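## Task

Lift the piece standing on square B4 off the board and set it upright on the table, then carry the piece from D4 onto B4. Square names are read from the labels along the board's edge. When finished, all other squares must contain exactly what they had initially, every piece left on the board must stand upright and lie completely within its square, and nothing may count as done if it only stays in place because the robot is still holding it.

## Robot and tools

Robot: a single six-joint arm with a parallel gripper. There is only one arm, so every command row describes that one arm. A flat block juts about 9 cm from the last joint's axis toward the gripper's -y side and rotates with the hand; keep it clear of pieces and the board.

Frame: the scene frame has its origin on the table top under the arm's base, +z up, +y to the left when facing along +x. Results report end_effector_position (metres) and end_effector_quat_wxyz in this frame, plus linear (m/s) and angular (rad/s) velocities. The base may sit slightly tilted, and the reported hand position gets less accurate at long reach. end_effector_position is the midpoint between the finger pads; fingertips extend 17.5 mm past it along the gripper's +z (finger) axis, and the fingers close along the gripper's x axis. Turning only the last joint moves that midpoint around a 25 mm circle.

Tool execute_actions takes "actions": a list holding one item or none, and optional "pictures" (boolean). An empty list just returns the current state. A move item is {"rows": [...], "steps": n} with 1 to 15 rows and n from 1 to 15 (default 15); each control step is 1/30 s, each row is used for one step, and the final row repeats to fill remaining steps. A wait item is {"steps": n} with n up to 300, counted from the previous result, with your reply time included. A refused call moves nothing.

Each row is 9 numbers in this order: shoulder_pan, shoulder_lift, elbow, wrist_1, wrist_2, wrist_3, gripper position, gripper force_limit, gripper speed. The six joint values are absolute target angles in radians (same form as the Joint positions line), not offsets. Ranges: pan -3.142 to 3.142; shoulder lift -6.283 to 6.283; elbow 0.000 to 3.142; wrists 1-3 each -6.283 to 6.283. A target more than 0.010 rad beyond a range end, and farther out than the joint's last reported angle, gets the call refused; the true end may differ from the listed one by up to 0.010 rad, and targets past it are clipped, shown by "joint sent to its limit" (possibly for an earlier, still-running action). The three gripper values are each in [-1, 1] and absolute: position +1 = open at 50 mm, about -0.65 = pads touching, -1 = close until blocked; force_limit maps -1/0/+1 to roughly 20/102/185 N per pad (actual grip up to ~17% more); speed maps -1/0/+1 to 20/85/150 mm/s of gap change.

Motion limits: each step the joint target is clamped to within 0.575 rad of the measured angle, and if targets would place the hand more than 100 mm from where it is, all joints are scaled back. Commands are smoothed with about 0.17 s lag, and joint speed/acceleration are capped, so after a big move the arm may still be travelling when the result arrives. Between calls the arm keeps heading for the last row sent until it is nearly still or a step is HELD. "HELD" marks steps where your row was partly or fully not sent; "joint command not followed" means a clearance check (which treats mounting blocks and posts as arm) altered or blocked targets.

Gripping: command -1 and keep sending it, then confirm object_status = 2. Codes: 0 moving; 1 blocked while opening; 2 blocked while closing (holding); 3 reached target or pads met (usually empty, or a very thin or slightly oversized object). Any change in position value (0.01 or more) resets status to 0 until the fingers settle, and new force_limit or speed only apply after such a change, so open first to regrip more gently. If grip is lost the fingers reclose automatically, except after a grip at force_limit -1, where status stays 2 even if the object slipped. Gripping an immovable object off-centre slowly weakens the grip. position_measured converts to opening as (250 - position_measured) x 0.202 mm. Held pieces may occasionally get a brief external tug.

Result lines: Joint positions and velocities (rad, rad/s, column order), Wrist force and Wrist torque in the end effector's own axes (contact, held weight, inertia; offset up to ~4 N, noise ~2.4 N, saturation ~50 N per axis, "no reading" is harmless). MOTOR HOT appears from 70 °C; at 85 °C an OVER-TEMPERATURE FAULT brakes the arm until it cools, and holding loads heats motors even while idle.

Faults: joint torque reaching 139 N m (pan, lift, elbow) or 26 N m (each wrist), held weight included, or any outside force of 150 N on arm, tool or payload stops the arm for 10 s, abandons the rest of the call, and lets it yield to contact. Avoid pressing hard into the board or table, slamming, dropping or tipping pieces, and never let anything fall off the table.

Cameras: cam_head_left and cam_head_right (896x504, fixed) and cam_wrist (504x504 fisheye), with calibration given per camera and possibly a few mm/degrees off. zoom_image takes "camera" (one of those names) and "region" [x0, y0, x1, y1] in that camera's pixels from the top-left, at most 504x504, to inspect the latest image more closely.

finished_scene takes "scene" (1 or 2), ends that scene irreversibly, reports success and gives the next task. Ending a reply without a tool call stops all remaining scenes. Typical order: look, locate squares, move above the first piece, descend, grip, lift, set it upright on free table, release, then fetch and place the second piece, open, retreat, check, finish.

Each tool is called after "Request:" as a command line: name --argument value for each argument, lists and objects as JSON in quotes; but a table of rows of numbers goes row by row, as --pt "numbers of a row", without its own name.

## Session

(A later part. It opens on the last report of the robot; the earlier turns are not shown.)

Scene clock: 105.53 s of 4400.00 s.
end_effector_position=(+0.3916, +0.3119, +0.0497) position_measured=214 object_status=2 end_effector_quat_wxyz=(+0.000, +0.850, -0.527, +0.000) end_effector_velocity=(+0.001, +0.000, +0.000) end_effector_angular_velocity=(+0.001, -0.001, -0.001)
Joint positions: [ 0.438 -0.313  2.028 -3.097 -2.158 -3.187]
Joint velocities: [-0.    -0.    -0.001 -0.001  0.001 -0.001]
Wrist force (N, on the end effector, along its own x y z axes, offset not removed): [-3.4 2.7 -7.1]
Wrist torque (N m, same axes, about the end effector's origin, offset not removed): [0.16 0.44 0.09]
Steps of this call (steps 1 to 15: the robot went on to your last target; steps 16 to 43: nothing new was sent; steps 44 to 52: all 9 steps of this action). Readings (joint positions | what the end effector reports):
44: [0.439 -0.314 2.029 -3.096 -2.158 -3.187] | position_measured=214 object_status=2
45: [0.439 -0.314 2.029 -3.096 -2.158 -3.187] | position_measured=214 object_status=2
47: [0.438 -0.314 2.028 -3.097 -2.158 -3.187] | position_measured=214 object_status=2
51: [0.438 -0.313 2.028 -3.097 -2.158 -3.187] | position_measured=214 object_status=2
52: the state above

Request:
execute_actions --actions '[{"rows": [[0.4382,-0.3131,2.0283,-3.0972,-2.1584,-3.1875,0.4,-0.6,0],[0.4382,-0.3131,2.0283,-3.0972,-2.1584,-3.1875,0.4,-0.6,0],[0.4382,-0.3131,2.0283,-3.0972,-2.1584,-3.1875,0.4,-0.6,0],[0.4382,-0.3131,2.0283,-3.0972,-2.1584,-3.1875,0.4,-0.6,0],[0.4421,-0.3210,2.0303,-3.0888,-2.1576,-3.1829,0.4,-0.6,0],[0.4480,-0.3327,2.0332,-3.0762,-2.1564,-3.1760,0.4,-0.6,0],[0.4553,-0.3475,2.0369,-3.0605,-2.1549,-3.1674,0.4,-0.6,0],[0.4631,-0.3632,2.0409,-3.0437,-2.1534,-3.1582,0.4,-0.6,0],[0.4710,-0.3789,2.0448,-3.0269,-2.1518,-3.1490,0.4,-0.6,0],[0.4778,-0.3926,2.0483,-3.0122,-2.1504,-3.1410,0.4,-0.6,0],[0.4832,-0.4034,2.0510,-3.0006,-2.1493,-3.1347,0.4,-0.6,0],[0.4834,-0.4129,2.0524,-2.9925,-2.1491,-3.1346,0.4,-0.6,0],[0.4759,-0.4161,2.0511,-2.9930,-2.1503,-3.1435,0.4,-0.6,0],[0.4647,-0.4208,2.0492,-2.9938,-2.1520,-3.1568,0.4,-0.6,0],[0.4498,-0.4272,2.0467,-2.9949,-2.1544,-3.1746,0.4,-0.6,0]], "steps": 15}]' --pictures false

Request:
execute_actions --actions '[{"rows": [[0.4329,-0.4343,2.0439,-2.9961,-2.1570,-3.1947,0.4,-0.6,0],[0.4143,-0.4423,2.0407,-2.9974,-2.1600,-3.2169,0.4,-0.6,0],[0.3956,-0.4502,2.0375,-2.9988,-2.1629,-3.2392,0.4,-0.6,0],[0.3769,-0.4582,2.0344,-3.0001,-2.1659,-3.2615,0.4,-0.6,0],[0.3583,-0.4661,2.0312,-3.0015,-2.1688,-3.2837,0.4,-0.6,0],[0.3415,-0.4733,2.0284,-3.0027,-2.1714,-3.3037,0.4,-0.6,0],[0.3265,-0.4797,2.0258,-3.0038,-2.1738,-3.3216,0.4,-0.6,0],[0.3135,-0.4852,2.0236,-3.0047,-2.1759,-3.3371,0.4,-0.6,0],[0.3041,-0.4892,2.0220,-3.0054,-2.1773,-3.3483,0.4,-0.6,0],[0.30037,-0.49082,2.0214,-3.00564,-2.17792,-3.35274,0.4,-0.6,0]], "steps": 15}]' --pictures false

Request:
execute_actions --actions '[{"steps": 7}]'

Request:
zoom_image --camera "cam_wrist" --region '[190, 190, 310, 310]'

Scene clock: 120.70 s of 4400.00 s.
end_effector_position=(+0.3960, +0.3089, +0.0847) position_measured=92 object_status=0 end_effector_quat_wxyz=(-0.000, +0.850, -0.527, -0.000) end_effector_velocity=(+0.084, -0.063, +0.058) end_effector_angular_velocity=(+0.024, +0.001, -0.005)
Joint positions: [ 0.472 -0.403  2.048 -3.006 -2.151 -3.148]
Joint velocities: [-0.111 -0.228  0.005  0.141 -0.002 -0.132]
Wrist force (N, on the end effector, along its own x y z axes, offset not removed): [-6.6 3.2 -0.7]
Wrist torque (N m, same axes, about the end effector's origin, offset not removed): [0.47 0.90 0.24]
Steps of this call (steps 1 to 15: the robot went on to your last target; steps 16 to 90: nothing new was sent; then 11.67 s passed at rest; steps 91 to 105: all 15 steps of this action). Readings (joint positions | what the end effector reports):
91: [0.438 -0.313 2.028 -3.097 -2.158 -3.188] | position_measured=204 object_status=0
92: [0.438 -0.313 2.028 -3.097 -2.158 -3.188] | position_measured=190 object_status=0
94: [0.438 -0.313 2.028 -3.097 -2.158 -3.188] | position_measured=162 object_status=0
98: [0.445 -0.327 2.032 -3.082 -2.157 -3.179] | position_measured=106 object_status=0
105: the state above

Scene clock: 121.20 s of 4400.00 s.
end_effector_position=(+0.4704, +0.2366, +0.0821) position_measured=92 object_status=3 end_effector_quat_wxyz=(-0.000, +0.850, -0.527, -0.000) end_effector_velocity=(+0.024, -0.030, -0.004) end_effector_angular_velocity=(-0.004, +0.001, +0.001)
Joint positions: [ 0.306 -0.489  2.022 -3.005 -2.177 -3.346]
Joint velocities: [-0.062 -0.025 -0.011 -0.004 -0.01  -0.074]
Wrist force (N, on the end effector, along its own x y z axes, offset not removed): [-1.4 1.0 -0.7]
Wrist torque (N m, same axes, about the end effector's origin, offset not removed): [0.16 0.10 0.18]
Steps of this call (steps 1 to 15: all 15 steps of this action). Readings (joint positions | what the end effector reports):
1: [0.467 -0.410 2.048 -3.002 -2.152 -3.154] | position_measured=92 object_status=3
2: [0.458 -0.418 2.047 -3.000 -2.153 -3.165] | position_measured=92 object_status=3
4: [0.432 -0.432 2.043 -2.999 -2.158 -3.195] | position_measured=92 object_status=3
8: [0.367 -0.463 2.032 -3.001 -2.168 -3.273] | position_measured=92 object_status=3
15: the state above

Scene clock: 121.43 s of 4400.00 s.
end_effector_position=(+0.4723, +0.2343, +0.0818) position_measured=92 object_status=3 end_effector_quat_wxyz=(+0.000, +0.850, -0.527, -0.000) end_effector_velocity=(+0.002, -0.002, -0.000) end_effector_angular_velocity=(+0.000, -0.001, -0.001)
Joint positions: [ 0.301 -0.491  2.021 -3.006 -2.178 -3.352]
Joint velocities: [-0.004 -0.002 -0.002 -0.    -0.    -0.005]
Wrist force (N, on the end effector, along its own x y z axes, offset not removed): [-4.5 0.6 -1.0]
Wrist torque (N m, same axes, about the end effector's origin, offset not removed): [0.17 0.70 0.19]
Steps of this call (steps 1 to 7: the robot went on to your last target). Readings (joint positions | what the end effector reports):
1: [0.304 -0.489 2.022 -3.005 -2.177 -3.349] | position_measured=92 object_status=3
2: [0.303 -0.490 2.022 -3.005 -2.178 -3.350] | position_measured=92 object_status=3
4: [0.301 -0.490 2.022 -3.006 -2.178 -3.351] | position_measured=92 object_status=3
7: the state above
camera_calibration (this result's frames):
cam_wrist: T_world_to_cam=[[0.483754, -0.874544, -0.0339685, -0.0219701], [-0.848794, -0.478266, 0.225412, 0.504466], [-0.213379, -0.0802119, -0.973671, 0.347665], [0, 0, 0, 1]] pos_world=[0.513, 0.249942, 0.224052]

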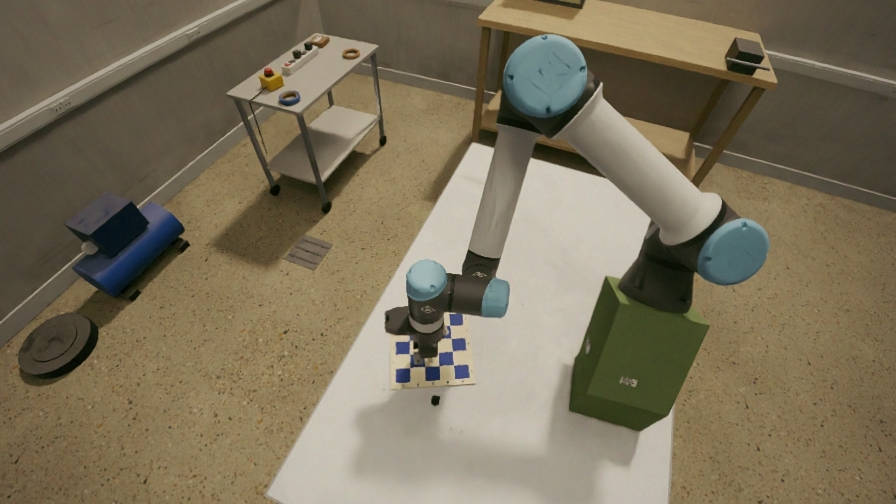

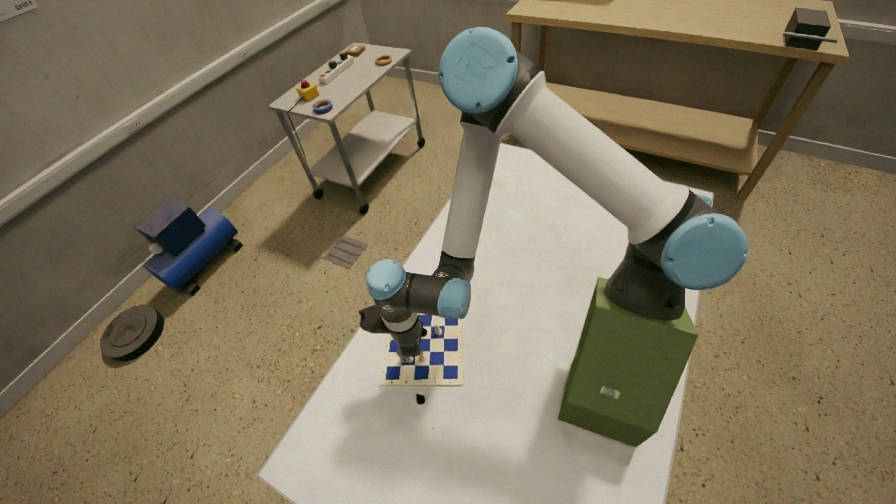

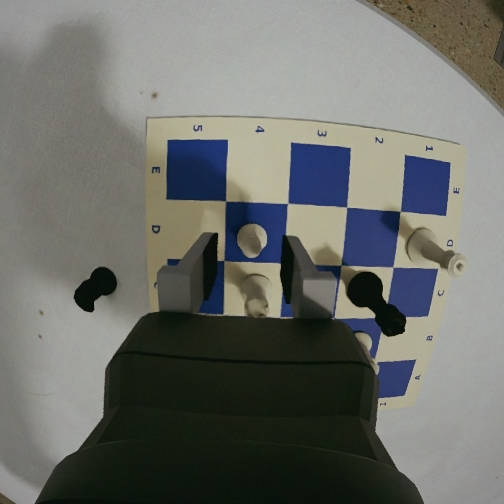

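Region (190, 190, 310, 310) of cam_wrist's 504x504 image, scaled by 4.200, with more detail than that image has.

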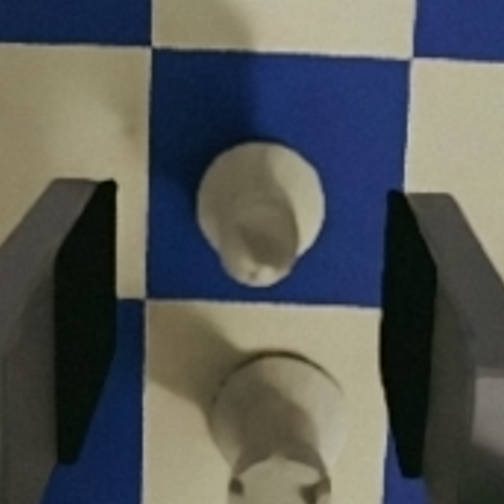

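Request:
execute_actions --actions '[{"rows": [[0.2970,-0.4847,2.0200,-3.0127,-2.1782,-3.3568,0.4,-0.6,0],[0.2921,-0.4755,2.0180,-3.0233,-2.1786,-3.3628,0.4,-0.6,0],[0.2861,-0.4645,2.0155,-3.0360,-2.1791,-3.3701,0.4,-0.6,0],[0.2798,-0.4529,2.0129,-3.0494,-2.1797,-3.3778,0.4,-0.6,0],[0.2738,-0.4418,2.0104,-3.0621,-2.1802,-3.3850,0.4,-0.6,0],[0.2695,-0.4339,2.0087,-3.0713,-2.1805,-3.3903,0.4,-0.6,0],[0.2672,-0.4296,2.0077,-3.0762,-2.1807,-3.3931,0.4,-0.6,0],[0.2672,-0.4296,2.0077,-3.0762,-2.1807,-3.3931,0.4,-0.6,0],[0.2672,-0.4296,2.0077,-3.0762,-2.1807,-3.3931,0.4,-0.6,0],[0.2672,-0.4296,2.0077,-3.0762,-2.1807,-3.3931,0.4,-0.6,0],[0.2672,-0.4296,2.0077,-3.0762,-2.1807,-3.3931,-1,-0.6,-0.3]], "steps": 15}]'

Request:
execute_actions --actions '[{"rows": [[0.2672,-0.4296,2.0077,-3.0762,-2.1807,-3.3931,-1,-0.6,-0.3]], "steps": 15}]'

Request:
execute_actions --actions '[{"rows": [[0.2707,-0.4361,2.0092,-3.0687,-2.1804,-3.3888,-1,-0.6,-0.3],[0.2766,-0.4470,2.0116,-3.0561,-2.1799,-3.3816,-1,-0.6,-0.3],[0.2843,-0.4612,2.0148,-3.0398,-2.1793,-3.3723,-1,-0.6,-0.3],[0.2925,-0.4764,2.0182,-3.0223,-2.1786,-3.3623,-1,-0.6,-0.3],[0.3008,-0.4916,2.0216,-3.0047,-2.1779,-3.3522,-1,-0.6,-0.3],[0.3085,-0.5058,2.0247,-2.9884,-2.1772,-3.3429,-1,-0.6,-0.3],[0.3150,-0.5197,2.0317,-2.9770,-2.1767,-3.3350,-1,-0.6,-0.3],[0.3194,-0.5308,2.0402,-2.9713,-2.1763,-3.3298,-1,-0.6,-0.3],[0.3213,-0.5395,2.0520,-2.9730,-2.1762,-3.3273,-1,-0.6,-0.3],[0.3209,-0.5458,2.0672,-2.9822,-2.1762,-3.3277,-1,-0.6,-0.3],[0.3182,-0.5497,2.0858,-2.9989,-2.1764,-3.3311,-1,-0.6,-0.3],[0.3151,-0.5541,2.1066,-3.0174,-2.1767,-3.3348,-1,-0.6,-0.3],[0.3120,-0.5584,2.1273,-3.0359,-2.1770,-3.3386,-1,-0.6,-0.3],[0.3089,-0.5628,2.1480,-3.0544,-2.1773,-3.3423,-1,-0.6,-0.3],[0.3058,-0.5671,2.1687,-3.0729,-2.1775,-3.3460,-1,-0.6,-0.3]], "steps": 15}]' --pictures false

Request:
execute_actions --actions '[{"rows": [[0.3030,-0.5710,2.1873,-3.0896,-2.1778,-3.3494,-1,-0.6,-0.3],[0.3006,-0.5745,2.2039,-3.1044,-2.1780,-3.3524,-1,-0.6,-0.3],[0.2965,-0.5738,2.2175,-3.1217,-2.1783,-3.3574,-1,-0.6,-0.3],[0.2917,-0.5694,2.2262,-3.1380,-2.1787,-3.3631,-1,-0.6,-0.3],[0.2856,-0.5605,2.2301,-3.1549,-2.1791,-3.3705,-1,-0.6,-0.3],[0.2780,-0.5473,2.2308,-3.1742,-2.1797,-3.3799,-1,-0.6,-0.3],[0.2703,-0.5319,2.2271,-3.1913,-2.1802,-3.3893,-1,-0.6,-0.3],[0.2626,-0.5165,2.2234,-3.2083,-2.1807,-3.3987,-1,-0.6,-0.3],[0.2549,-0.5011,2.2197,-3.2253,-2.1812,-3.4081,-1,-0.6,-0.3],[0.2479,-0.4870,2.2163,-3.2410,-2.1817,-3.4167,-1,-0.6,-0.3],[0.2414,-0.4742,2.2132,-3.2551,-2.1821,-3.4245,-1,-0.6,-0.3],[0.2363,-0.4639,2.2107,-3.2665,-2.1825,-3.4308,-1,-0.6,-0.3],[0.2331,-0.4575,2.2092,-3.2736,-2.1827,-3.4347,-1,-0.6,-0.3],[0.2312,-0.4537,2.2083,-3.2779,-2.1828,-3.4371,-1,-0.6,-0.3]], "steps": 15}]' --pictures false

Request:
execute_actions --actions '[{"rows": [[0.2312,-0.4537,2.2083,-3.2779,-2.1828,-3.4371,-1,-0.6,-0.3],[0.2312,-0.4537,2.2083,-3.2779,-2.1828,-3.4371,-1,-0.6,-0.3],[0.2312,-0.4537,2.2083,-3.2779,-2.1828,-3.4371,-1,-0.6,-0.3],[0.2301,-0.4514,2.2076,-3.2802,-2.1829,-3.4385,-1,-0.6,-0.3]], "steps": 13}]'

Scene clock: 145.67 s of 4400.00 s.
end_effector_position=(+0.4721, +0.2330, +0.0555) position_measured=142 object_status=0 end_effector_quat_wxyz=(+0.000, +0.850, -0.527, -0.000) end_effector_velocity=(-0.002, -0.000, -0.006) end_effector_angular_velocity=(-0.001, +0.002, +0.000)
Joint positions: [ 0.268 -0.431  2.008 -3.075 -2.181 -3.392]
Joint velocities: [-0.007  0.014 -0.    -0.015 -0.001 -0.007]
Wrist force (N, on the end effector, along its own x y z axes, offset not removed): [-2.8 1.4 -0.9]
Wrist torque (N m, same axes, about the end effector's origin, offset not removed): [0.28 0.36 0.12]
Steps of this call (steps 1 to 15: the robot went on to your last target; steps 16 to 90: nothing new was sent; then 20.73 s passed at rest; steps 91 to 105: all 15 steps of this action). Readings (joint positions | what the end effector reports):
91: [0.300 -0.491 2.021 -3.006 -2.178 -3.353] | position_measured=92 object_status=3
92: [0.299 -0.489 2.021 -3.008 -2.178 -3.354] | position_measured=92 object_status=3
94: [0.294 -0.480 2.019 -3.019 -2.178 -3.360] | position_measured=92 object_status=3
98: [0.277 -0.447 2.012 -3.056 -2.180 -3.382] | position_measured=92 object_status=3
105: the state above
camera_calibration (this result's frames):
cam_wrist: T_world_to_cam=[[0.483769, -0.874537, -0.0339501, -0.0238491], [-0.8488, -0.478281, 0.225359, 0.509618], [-0.213322, -0.0802048, -0.973684, 0.321838], [0, 0, 0, 1]] pos_world=[0.512757, 0.248697, 0.197712]

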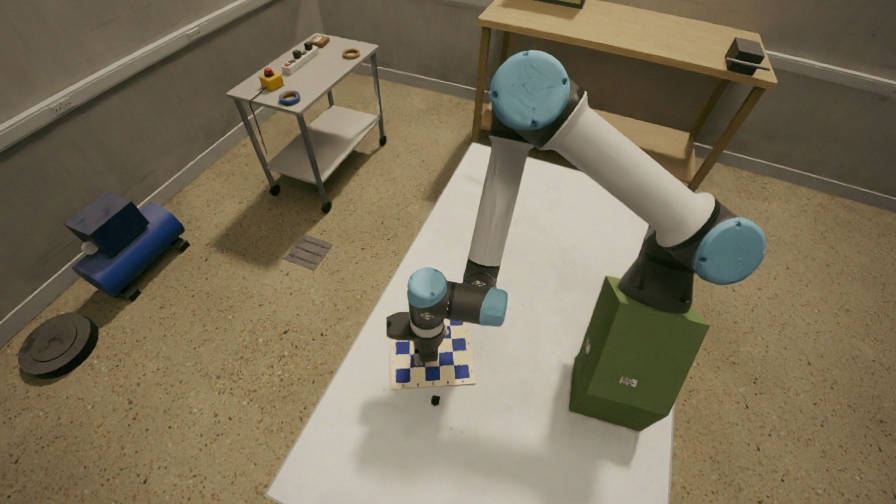

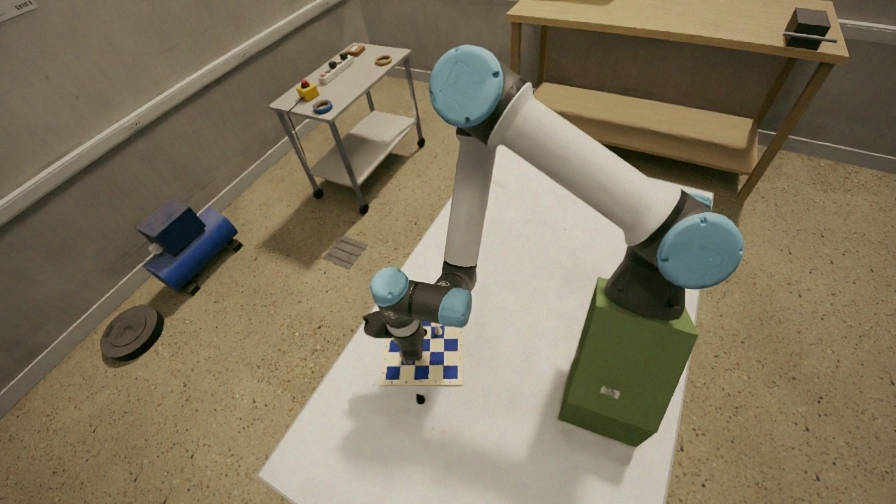

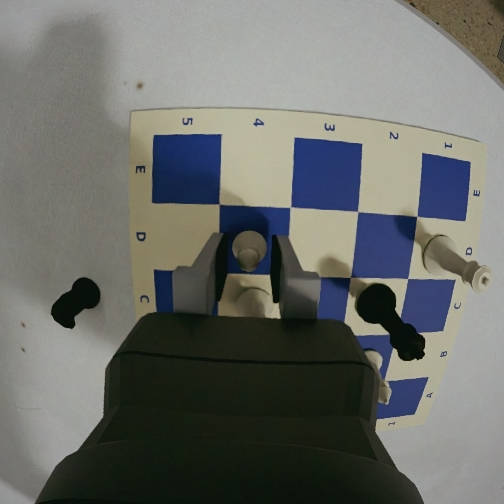

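Scene clock: 146.17 s of 4400.00 s.
end_effector_position=(+0.4720, +0.2330, +0.0550) position_measured=206 object_status=2 end_effector_quat_wxyz=(+0.000, +0.850, -0.527, -0.000) end_effector_velocity=(-0.000, -0.000, +0.000) end_effector_angular_velocity=(-0.000, +0.000, -0.001)
Joint positions: [ 0.267 -0.43   2.008 -3.076 -2.181 -3.393]
Joint velocities: [-0.    -0.001  0.001 -0.     0.     0.001]
Wrist force (N, on the end effector, along its own x y z axes, offset not removed): [-3.1 2.4 -0.4]
Wrist torque (N m, same axes, about the end effector's origin, offset not removed): [0.38 0.49 -0.11]
Steps of this call (steps 1 to 15: all 15 steps of this action). Readings (joint positions | what the end effector reports):
1: [0.268 -0.430 2.008 -3.075 -2.181 -3.393] | position_measured=153 object_status=0
2: [0.267 -0.430 2.008 -3.076 -2.181 -3.393] | position_measured=164 object_status=0
4: [0.267 -0.430 2.008 -3.076 -2.181 -3.393] | position_measured=185 object_status=0
8: [0.267 -0.430 2.008 -3.076 -2.181 -3.393] | position_measured=206 object_status=0
15: the state above
camera_calibration (this result's frames):
cam_wrist: T_world_to_cam=[[0.483784, -0.874529, -0.033954, -0.0238639], [-0.848784, -0.478293, 0.225392, 0.509677], [-0.213351, -0.0802212, -0.973676, 0.321361], [0, 0, 0, 1]] pos_world=[0.512714, 0.248686, 0.197215]

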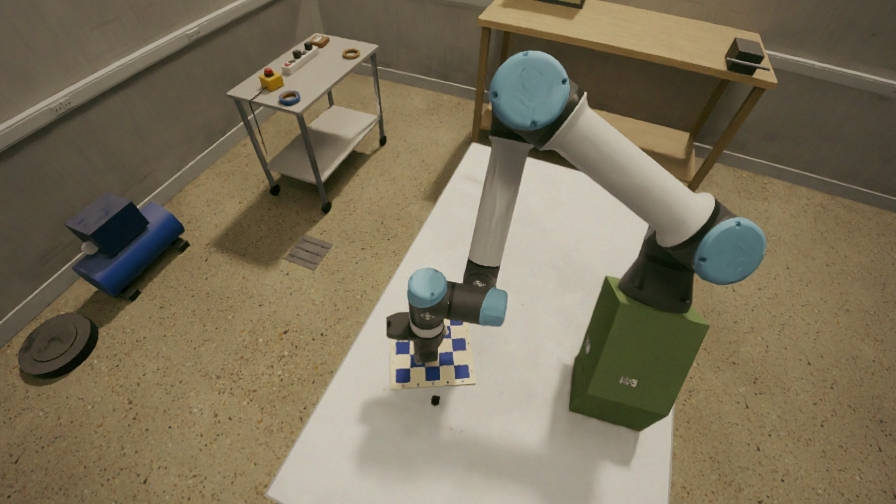

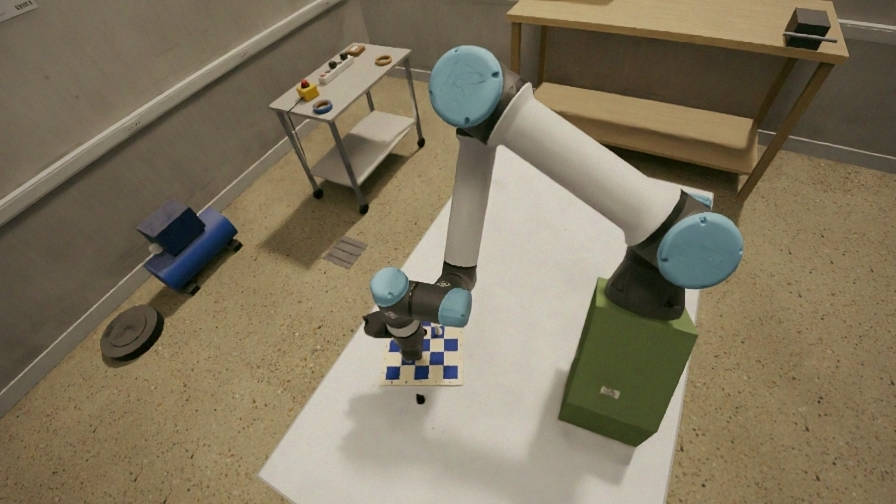

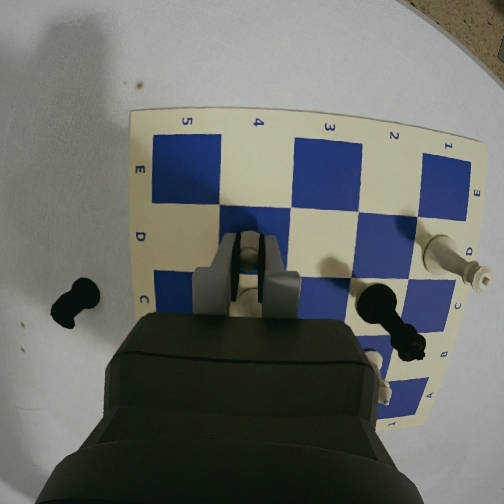

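Scene clock: 146.67 s of 4400.00 s.
end_effector_position=(+0.4498, +0.2226, +0.1004) position_measured=206 object_status=2 end_effector_quat_wxyz=(-0.000, +0.850, -0.527, +0.000) end_effector_velocity=(-0.164, -0.088, +0.018) end_effector_angular_velocity=(+0.005, +0.002, +0.001)
Joint positions: [ 0.313 -0.55   2.103 -3.02  -2.177 -3.337]
Joint velocities: [-0.054 -0.159  0.537 -0.413 -0.    -0.066]
Wrist force (N, on the end effector, along its own x y z axes, offset not removed): [-0.1 -0.5 1.8]
Wrist torque (N m, same axes, about the end effector's origin, offset not removed): [-0.02 -0.10 0.05]
Steps of this call (steps 1 to 15: all 15 steps of this action). Readings (joint positions | what the end effector reports):
1: [0.267 -0.430 2.008 -3.076 -2.181 -3.393] | position_measured=206 object_status=2
2: [0.268 -0.431 2.008 -3.074 -2.181 -3.392] | position_measured=206 object_status=2
4: [0.274 -0.442 2.010 -3.062 -2.180 -3.384] | position_measured=206 object_status=2
8: [0.299 -0.488 2.022 -3.010 -2.178 -3.355] | position_measured=206 object_status=2
15: the state above

Scene clock: 147.17 s of 4400.00 s.
end_effector_position=(+0.4086, +0.1994, +0.0645) position_measured=206 object_status=2 end_effector_quat_wxyz=(+0.000, +0.850, -0.527, -0.000) end_effector_velocity=(-0.008, -0.002, -0.082) end_effector_angular_velocity=(-0.001, +0.001, -0.002)
Joint positions: [ 0.241 -0.474  2.212 -3.254 -2.182 -3.425]
Joint velocities: [-0.115  0.228 -0.043 -0.263 -0.008 -0.137]
Wrist force (N, on the end effector, along its own x y z axes, offset not removed): [-2.1 0.4 -0.3]
Wrist torque (N m, same axes, about the end effector's origin, offset not removed): [0.02 0.15 -0.03]
Steps of this call (steps 1 to 15: all 15 steps of this action). Readings (joint positions | what the end effector reports):
1: [0.311 -0.555 2.121 -3.035 -2.177 -3.340] | position_measured=206 object_status=2
2: [0.309 -0.560 2.140 -3.050 -2.177 -3.343] | position_measured=206 object_status=2
4: [0.303 -0.567 2.176 -3.082 -2.178 -3.349] | position_measured=206 object_status=2
8: [0.285 -0.554 2.217 -3.149 -2.179 -3.372] | position_measured=206 object_status=2
15: the state above

Scene clock: 147.60 s of 4400.00 s.
end_effector_position=(+0.4080, +0.1992, +0.0567) position_measured=206 object_status=2 end_effector_quat_wxyz=(+0.000, +0.850, -0.527, -0.000) end_effector_velocity=(+0.000, -0.000, -0.001) end_effector_angular_velocity=(-0.001, +0.000, -0.001)
Joint positions: [ 0.23  -0.452  2.208 -3.28  -2.183 -3.438]
Joint velocities: [-0.002  0.003 -0.002 -0.002 -0.001 -0.002]
Wrist force (N, on the end effector, along its own x y z axes, offset not removed): [-0.1 -0.1 0.8]
Wrist torque (N m, same axes, about the end effector's origin, offset not removed): [-0.01 -0.09 0.01]
Steps of this call (steps 1 to 13: all 13 steps of this action). Readings (joint positions | what the end effector reports):
1: [0.238 -0.467 2.211 -3.262 -2.182 -3.429] | position_measured=206 object_status=2
2: [0.236 -0.463 2.210 -3.267 -2.182 -3.431] | position_measured=206 object_status=2
4: [0.233 -0.458 2.209 -3.273 -2.183 -3.435] | position_measured=206 object_status=2
8: [0.231 -0.453 2.208 -3.279 -2.183 -3.438] | position_measured=206 object_status=2
13: the state above
camera_calibration (this result's frames):
cam_wrist: T_world_to_cam=[[0.483957, -0.874432, -0.0339758, -0.0225213], [-0.848685, -0.478465, 0.2254, 0.438759], [-0.213353, -0.0802493, -0.973674, 0.306641], [0, 0, 0, 1]] pos_world=[0.448691, 0.214845, 0.198906]

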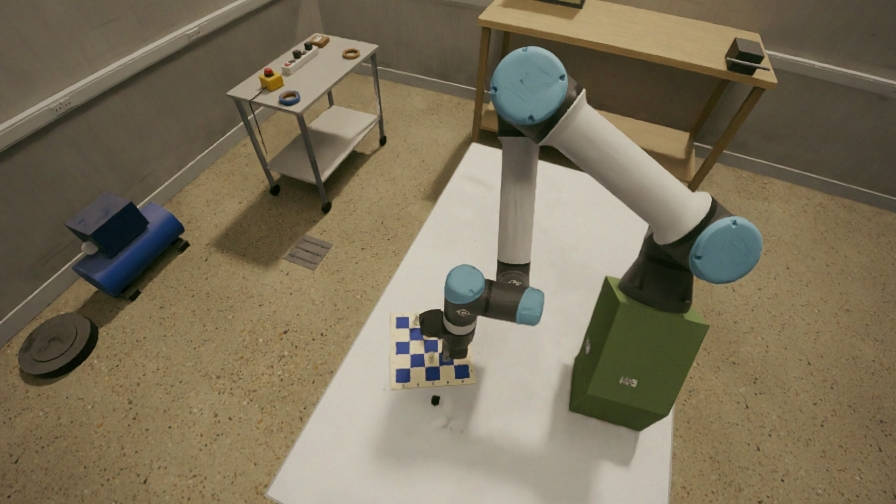

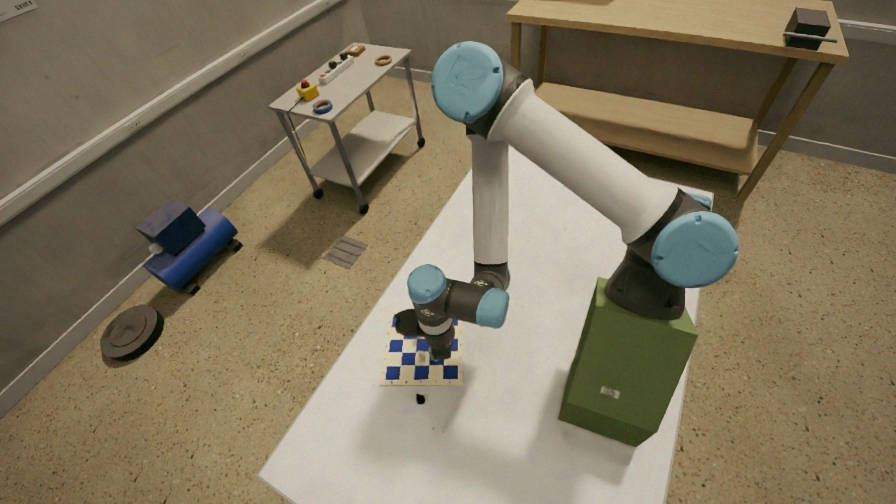

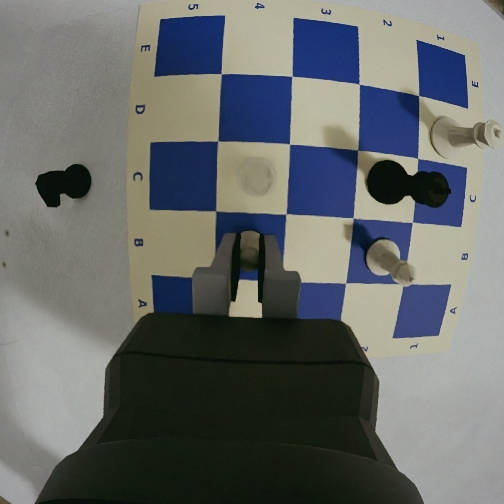

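Request:
execute_actions --actions '[{"rows": [[0.2287,-0.4487,2.2067,-3.2831,-2.1830,-3.4402,-1,-0.6,-0.3]], "steps": 9}]' --pictures false

Scene clock: 149.33 s of 4400.00 s.
end_effector_position=(+0.4080, +0.1992, +0.0557) position_measured=206 object_status=2 end_effector_quat_wxyz=(+0.000, +0.850, -0.527, +0.000) end_effector_velocity=(-0.000, +0.000, -0.001) end_effector_angular_velocity=(+0.000, +0.000, +0.000)
Joint positions: [ 0.229 -0.449  2.207 -3.283 -2.183 -3.44 ]
Joint velocities: [-0.001  0.002 -0.    -0.002  0.    -0.001]
Wrist force (N, on the end effector, along its own x y z axes, offset not removed): [-2.7 1.4 -0.9]
Wrist torque (N m, same axes, about the end effector's origin, offset not removed): [0.30 0.32 0.09]
Steps of this call (steps 1 to 15: the robot went on to your last target; steps 16 to 43: nothing new was sent; steps 44 to 52: all 9 steps of this action). Readings (joint positions | what the end effector reports):
44: [0.230 -0.451 2.208 -3.280 -2.183 -3.439] | position_measured=206 object_status=2
45: [0.230 -0.451 2.207 -3.281 -2.183 -3.439] | position_measured=206 object_status=2
47: [0.229 -0.450 2.207 -3.282 -2.183 -3.440] | position_measured=206 object_status=2
51: [0.229 -0.449 2.207 -3.283 -2.183 -3.440] | position_measured=206 object_status=2
52: the state above

Request:
execute_actions --actions '[{"rows": [[0.2280,-0.4473,2.2063,-3.2845,-2.1830,-3.4411,-1,-0.6,-0.3]], "steps": 9}]' --pictures false

Scene clock: 150.57 s of 4400.00 s.
end_effector_position=(+0.4080, +0.1992, +0.0551) position_measured=206 object_status=2 end_effector_quat_wxyz=(+0.000, +0.850, -0.527, -0.000) end_effector_velocity=(+0.001, +0.000, +0.000) end_effector_angular_velocity=(-0.001, -0.002, +0.000)
Joint positions: [ 0.228 -0.447  2.206 -3.284 -2.183 -3.441]
Joint velocities: [ 0.001 -0.    -0.001 -0.001 -0.001 -0.001]
Wrist force (N, on the end effector, along its own x y z axes, offset not removed): [-3.1 0.4 -0.2]
Wrist torque (N m, same axes, about the end effector's origin, offset not removed): [0.08 0.44 0.06]
Steps of this call (steps 1 to 15: the robot went on to your last target; steps 16 to 28: nothing new was sent; steps 29 to 37: all 9 steps of this action). Readings (joint positions | what the end effector reports):
29: [0.229 -0.449 2.207 -3.283 -2.183 -3.440] | position_measured=206 object_status=2
30: [0.229 -0.448 2.207 -3.283 -2.183 -3.440] | position_measured=206 object_status=2
32: [0.228 -0.448 2.206 -3.284 -2.183 -3.441] | position_measured=206 object_status=2
36: [0.228 -0.447 2.206 -3.284 -2.183 -3.441] | position_measured=206 object_status=2
37: the state above

Request:
execute_actions --actions '[{"rows": [[0.2273,-0.4459,2.2059,-3.2860,-2.1831,-3.4419,-1,-0.6,-0.3]], "steps": 9}]' --pictures false

Scene clock: 151.83 s of 4400.00 s.
end_effector_position=(+0.4080, +0.1992, +0.0546) position_measured=206 object_status=2 end_effector_quat_wxyz=(+0.000, +0.850, -0.527, +0.000) end_effector_velocity=(+0.000, +0.000, +0.000) end_effector_angular_velocity=(+0.001, -0.000, -0.001)
Joint positions: [ 0.227 -0.446  2.206 -3.286 -2.183 -3.442]
Joint velocities: [-0.    -0.     0.    -0.001  0.001 -0.   ]
Wrist force (N, on the end effector, along its own x y z axes, offset not removed): [-2.2 0.3 -12.1]
Wrist torque (N m, same axes, about the end effector's origin, offset not removed): [-0.13 0.12 0.06]
Steps of this call (steps 1 to 15: the robot went on to your last target; steps 16 to 29: nothing new was sent; steps 30 to 38: all 9 steps of this action). Readings (joint positions | what the end effector reports):
30: [0.228 -0.447 2.206 -3.285 -2.183 -3.441] | position_measured=206 object_status=2
31: [0.228 -0.447 2.206 -3.285 -2.183 -3.441] | position_measured=206 object_status=2
33: [0.228 -0.446 2.206 -3.285 -2.183 -3.442] | position_measured=206 object_status=2
37: [0.227 -0.446 2.206 -3.286 -2.183 -3.442] | position_measured=206 object_status=2
38: the state above

Request:
execute_actions --actions '[{"rows": [[0.2275,-0.4463,2.2060,-3.2856,-2.1831,-3.4417,0.2,-0.6,0],[0.2275,-0.4463,2.2060,-3.2856,-2.1831,-3.4417,0.2,-0.6,0],[0.2275,-0.4463,2.2060,-3.2856,-2.1831,-3.4417,0.2,-0.6,0],[0.2275,-0.4463,2.2060,-3.2856,-2.1831,-3.4417,0.2,-0.6,0],[0.2315,-0.4542,2.2085,-3.2773,-2.1828,-3.4367,0.2,-0.6,0],[0.2386,-0.4681,2.2128,-3.2628,-2.1823,-3.4281,0.2,-0.6,0],[0.2471,-0.4847,2.2180,-3.2455,-2.1818,-3.4178,0.2,-0.6,0],[0.2556,-0.5013,2.2231,-3.2281,-2.1812,-3.4075,0.2,-0.6,0],[0.2640,-0.5179,2.2270,-3.2107,-2.1806,-3.3972,0.2,-0.6,0],[0.2711,-0.5318,2.2295,-3.1940,-2.1802,-3.3885,0.2,-0.6,0],[0.2760,-0.5420,2.2310,-3.1800,-2.1798,-3.3825,0.2,-0.6,0]], "steps": 15}]' --pictures false

Request:
execute_actions --actions '[{"steps": 6}]'

Scene clock: 155.67 s of 4400.00 s.
end_effector_position=(+0.4076, +0.1995, +0.0859) position_measured=123 object_status=3 end_effector_quat_wxyz=(+0.000, +0.850, -0.527, -0.000) end_effector_velocity=(-0.001, +0.000, +0.041) end_effector_angular_velocity=(-0.000, +0.003, +0.004)
Joint positions: [ 0.271 -0.532  2.229 -3.191 -2.18  -3.388]
Joint velocities: [ 0.057 -0.116  0.025  0.134  0.005  0.067]
Wrist force (N, on the end effector, along its own x y z axes, offset not removed): [-1.0 2.2 -0.8]
Wrist torque (N m, same axes, about the end effector's origin, offset not removed): [0.33 0.18 0.00]
Steps of this call (steps 1 to 15: the robot went on to your last target; steps 16 to 90: nothing new was sent; then 0.33 s passed at rest; steps 91 to 105: all 15 steps of this action). Readings (joint positions | what the end effector reports):
91: [0.227 -0.446 2.206 -3.286 -2.183 -3.442] | position_measured=197 object_status=0
92: [0.227 -0.446 2.206 -3.286 -2.183 -3.442] | position_measured=183 object_status=0
94: [0.227 -0.446 2.206 -3.286 -2.183 -3.442] | position_measured=155 object_status=0
98: [0.236 -0.462 2.211 -3.269 -2.183 -3.432] | position_measured=123 object_status=0
105: the state above

Scene clock: 155.87 s of 4400.00 s.
end_effector_position=(+0.4074, +0.1994, +0.0889) position_measured=123 object_status=3 end_effector_quat_wxyz=(+0.000, +0.850, -0.526, -0.000) end_effector_velocity=(-0.001, +0.000, +0.003) end_effector_angular_velocity=(+0.001, +0.002, -0.000)
Joint positions: [ 0.276 -0.541  2.231 -3.181 -2.18  -3.383]
Joint velocities: [ 0.005 -0.01   0.003  0.012  0.001  0.008]
Wrist force (N, on the end effector, along its own x y z axes, offset not removed): [-5.2 0.1 -0.2]
Wrist torque (N m, same axes, about the end effector's origin, offset not removed): [0.01 0.75 0.14]
Steps of this call (steps 1 to 6: the robot went on to your last target). Readings (joint positions | what the end effector reports):
1: [0.273 -0.536 2.230 -3.188 -2.180 -3.386] | position_measured=123 object_status=3
2: [0.274 -0.538 2.230 -3.185 -2.180 -3.385] | position_measured=123 object_status=3
4: [0.275 -0.540 2.231 -3.182 -2.180 -3.384] | position_measured=123 object_status=3
6: the state above
camera_calibration (this result's frames):
cam_wrist: T_world_to_cam=[[0.484324, -0.874212, -0.0344102, -0.0210774], [-0.848284, -0.478858, 0.226074, 0.430976], [-0.214115, -0.0803037, -0.973502, 0.338256], [0, 0, 0, 1]] pos_world=[0.448224, 0.215114, 0.231135]

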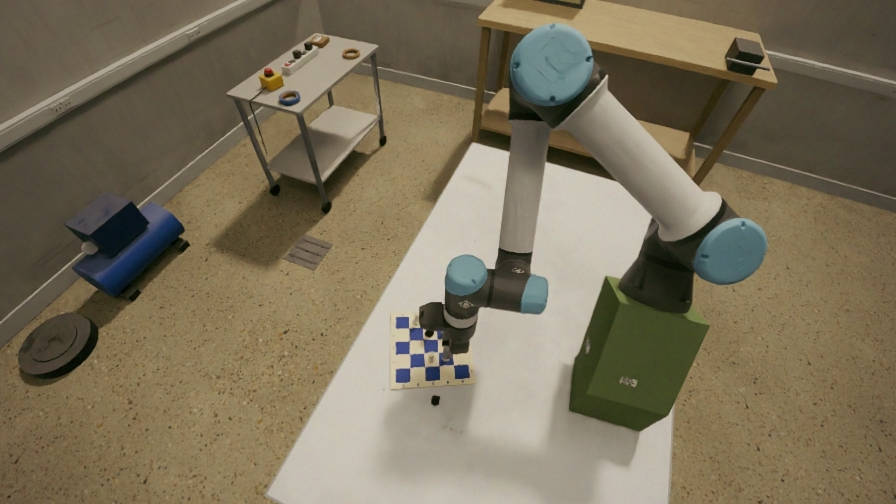

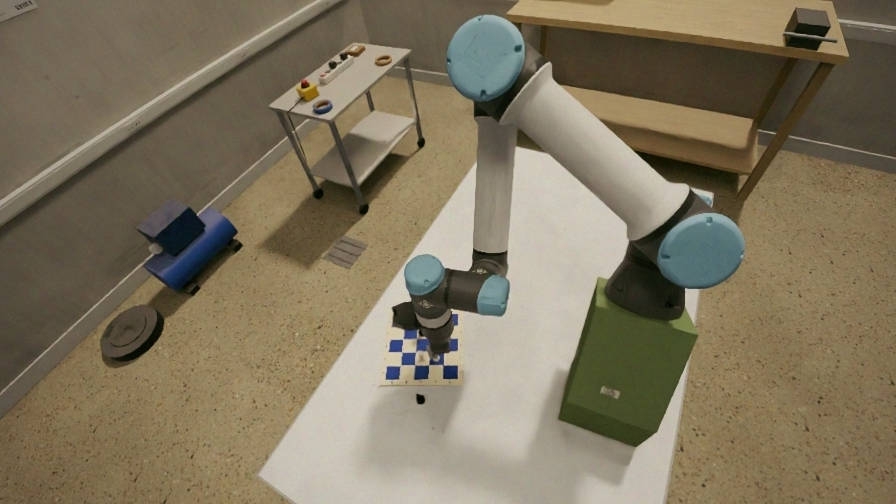

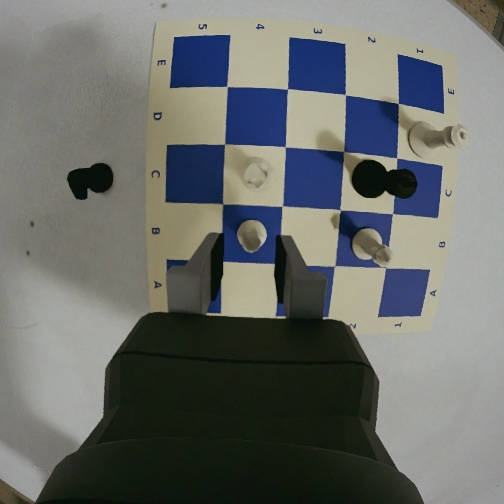

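Request:
zoom_image --camera "cam_head_left" --region '[385, 330, 485, 420]'

Region (385, 330, 485, 420) of cam_head_left's 896x504 image, scaled by 5.040, with more detail than that image has; it fills the top 454 rows of this view, and the rest is white.

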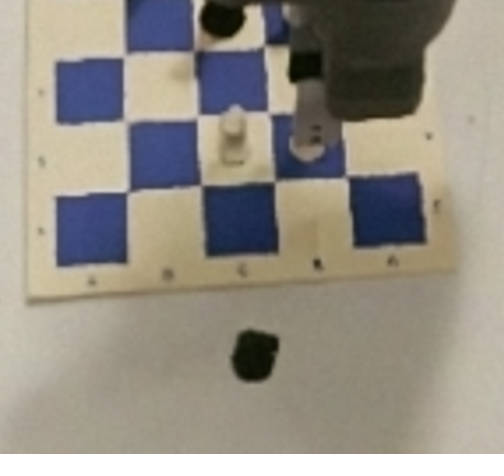

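The knight stands upright on the table and the pawn is centered on B4.

Request:
finished_scene --scene 2

The scene is finished: the task was done.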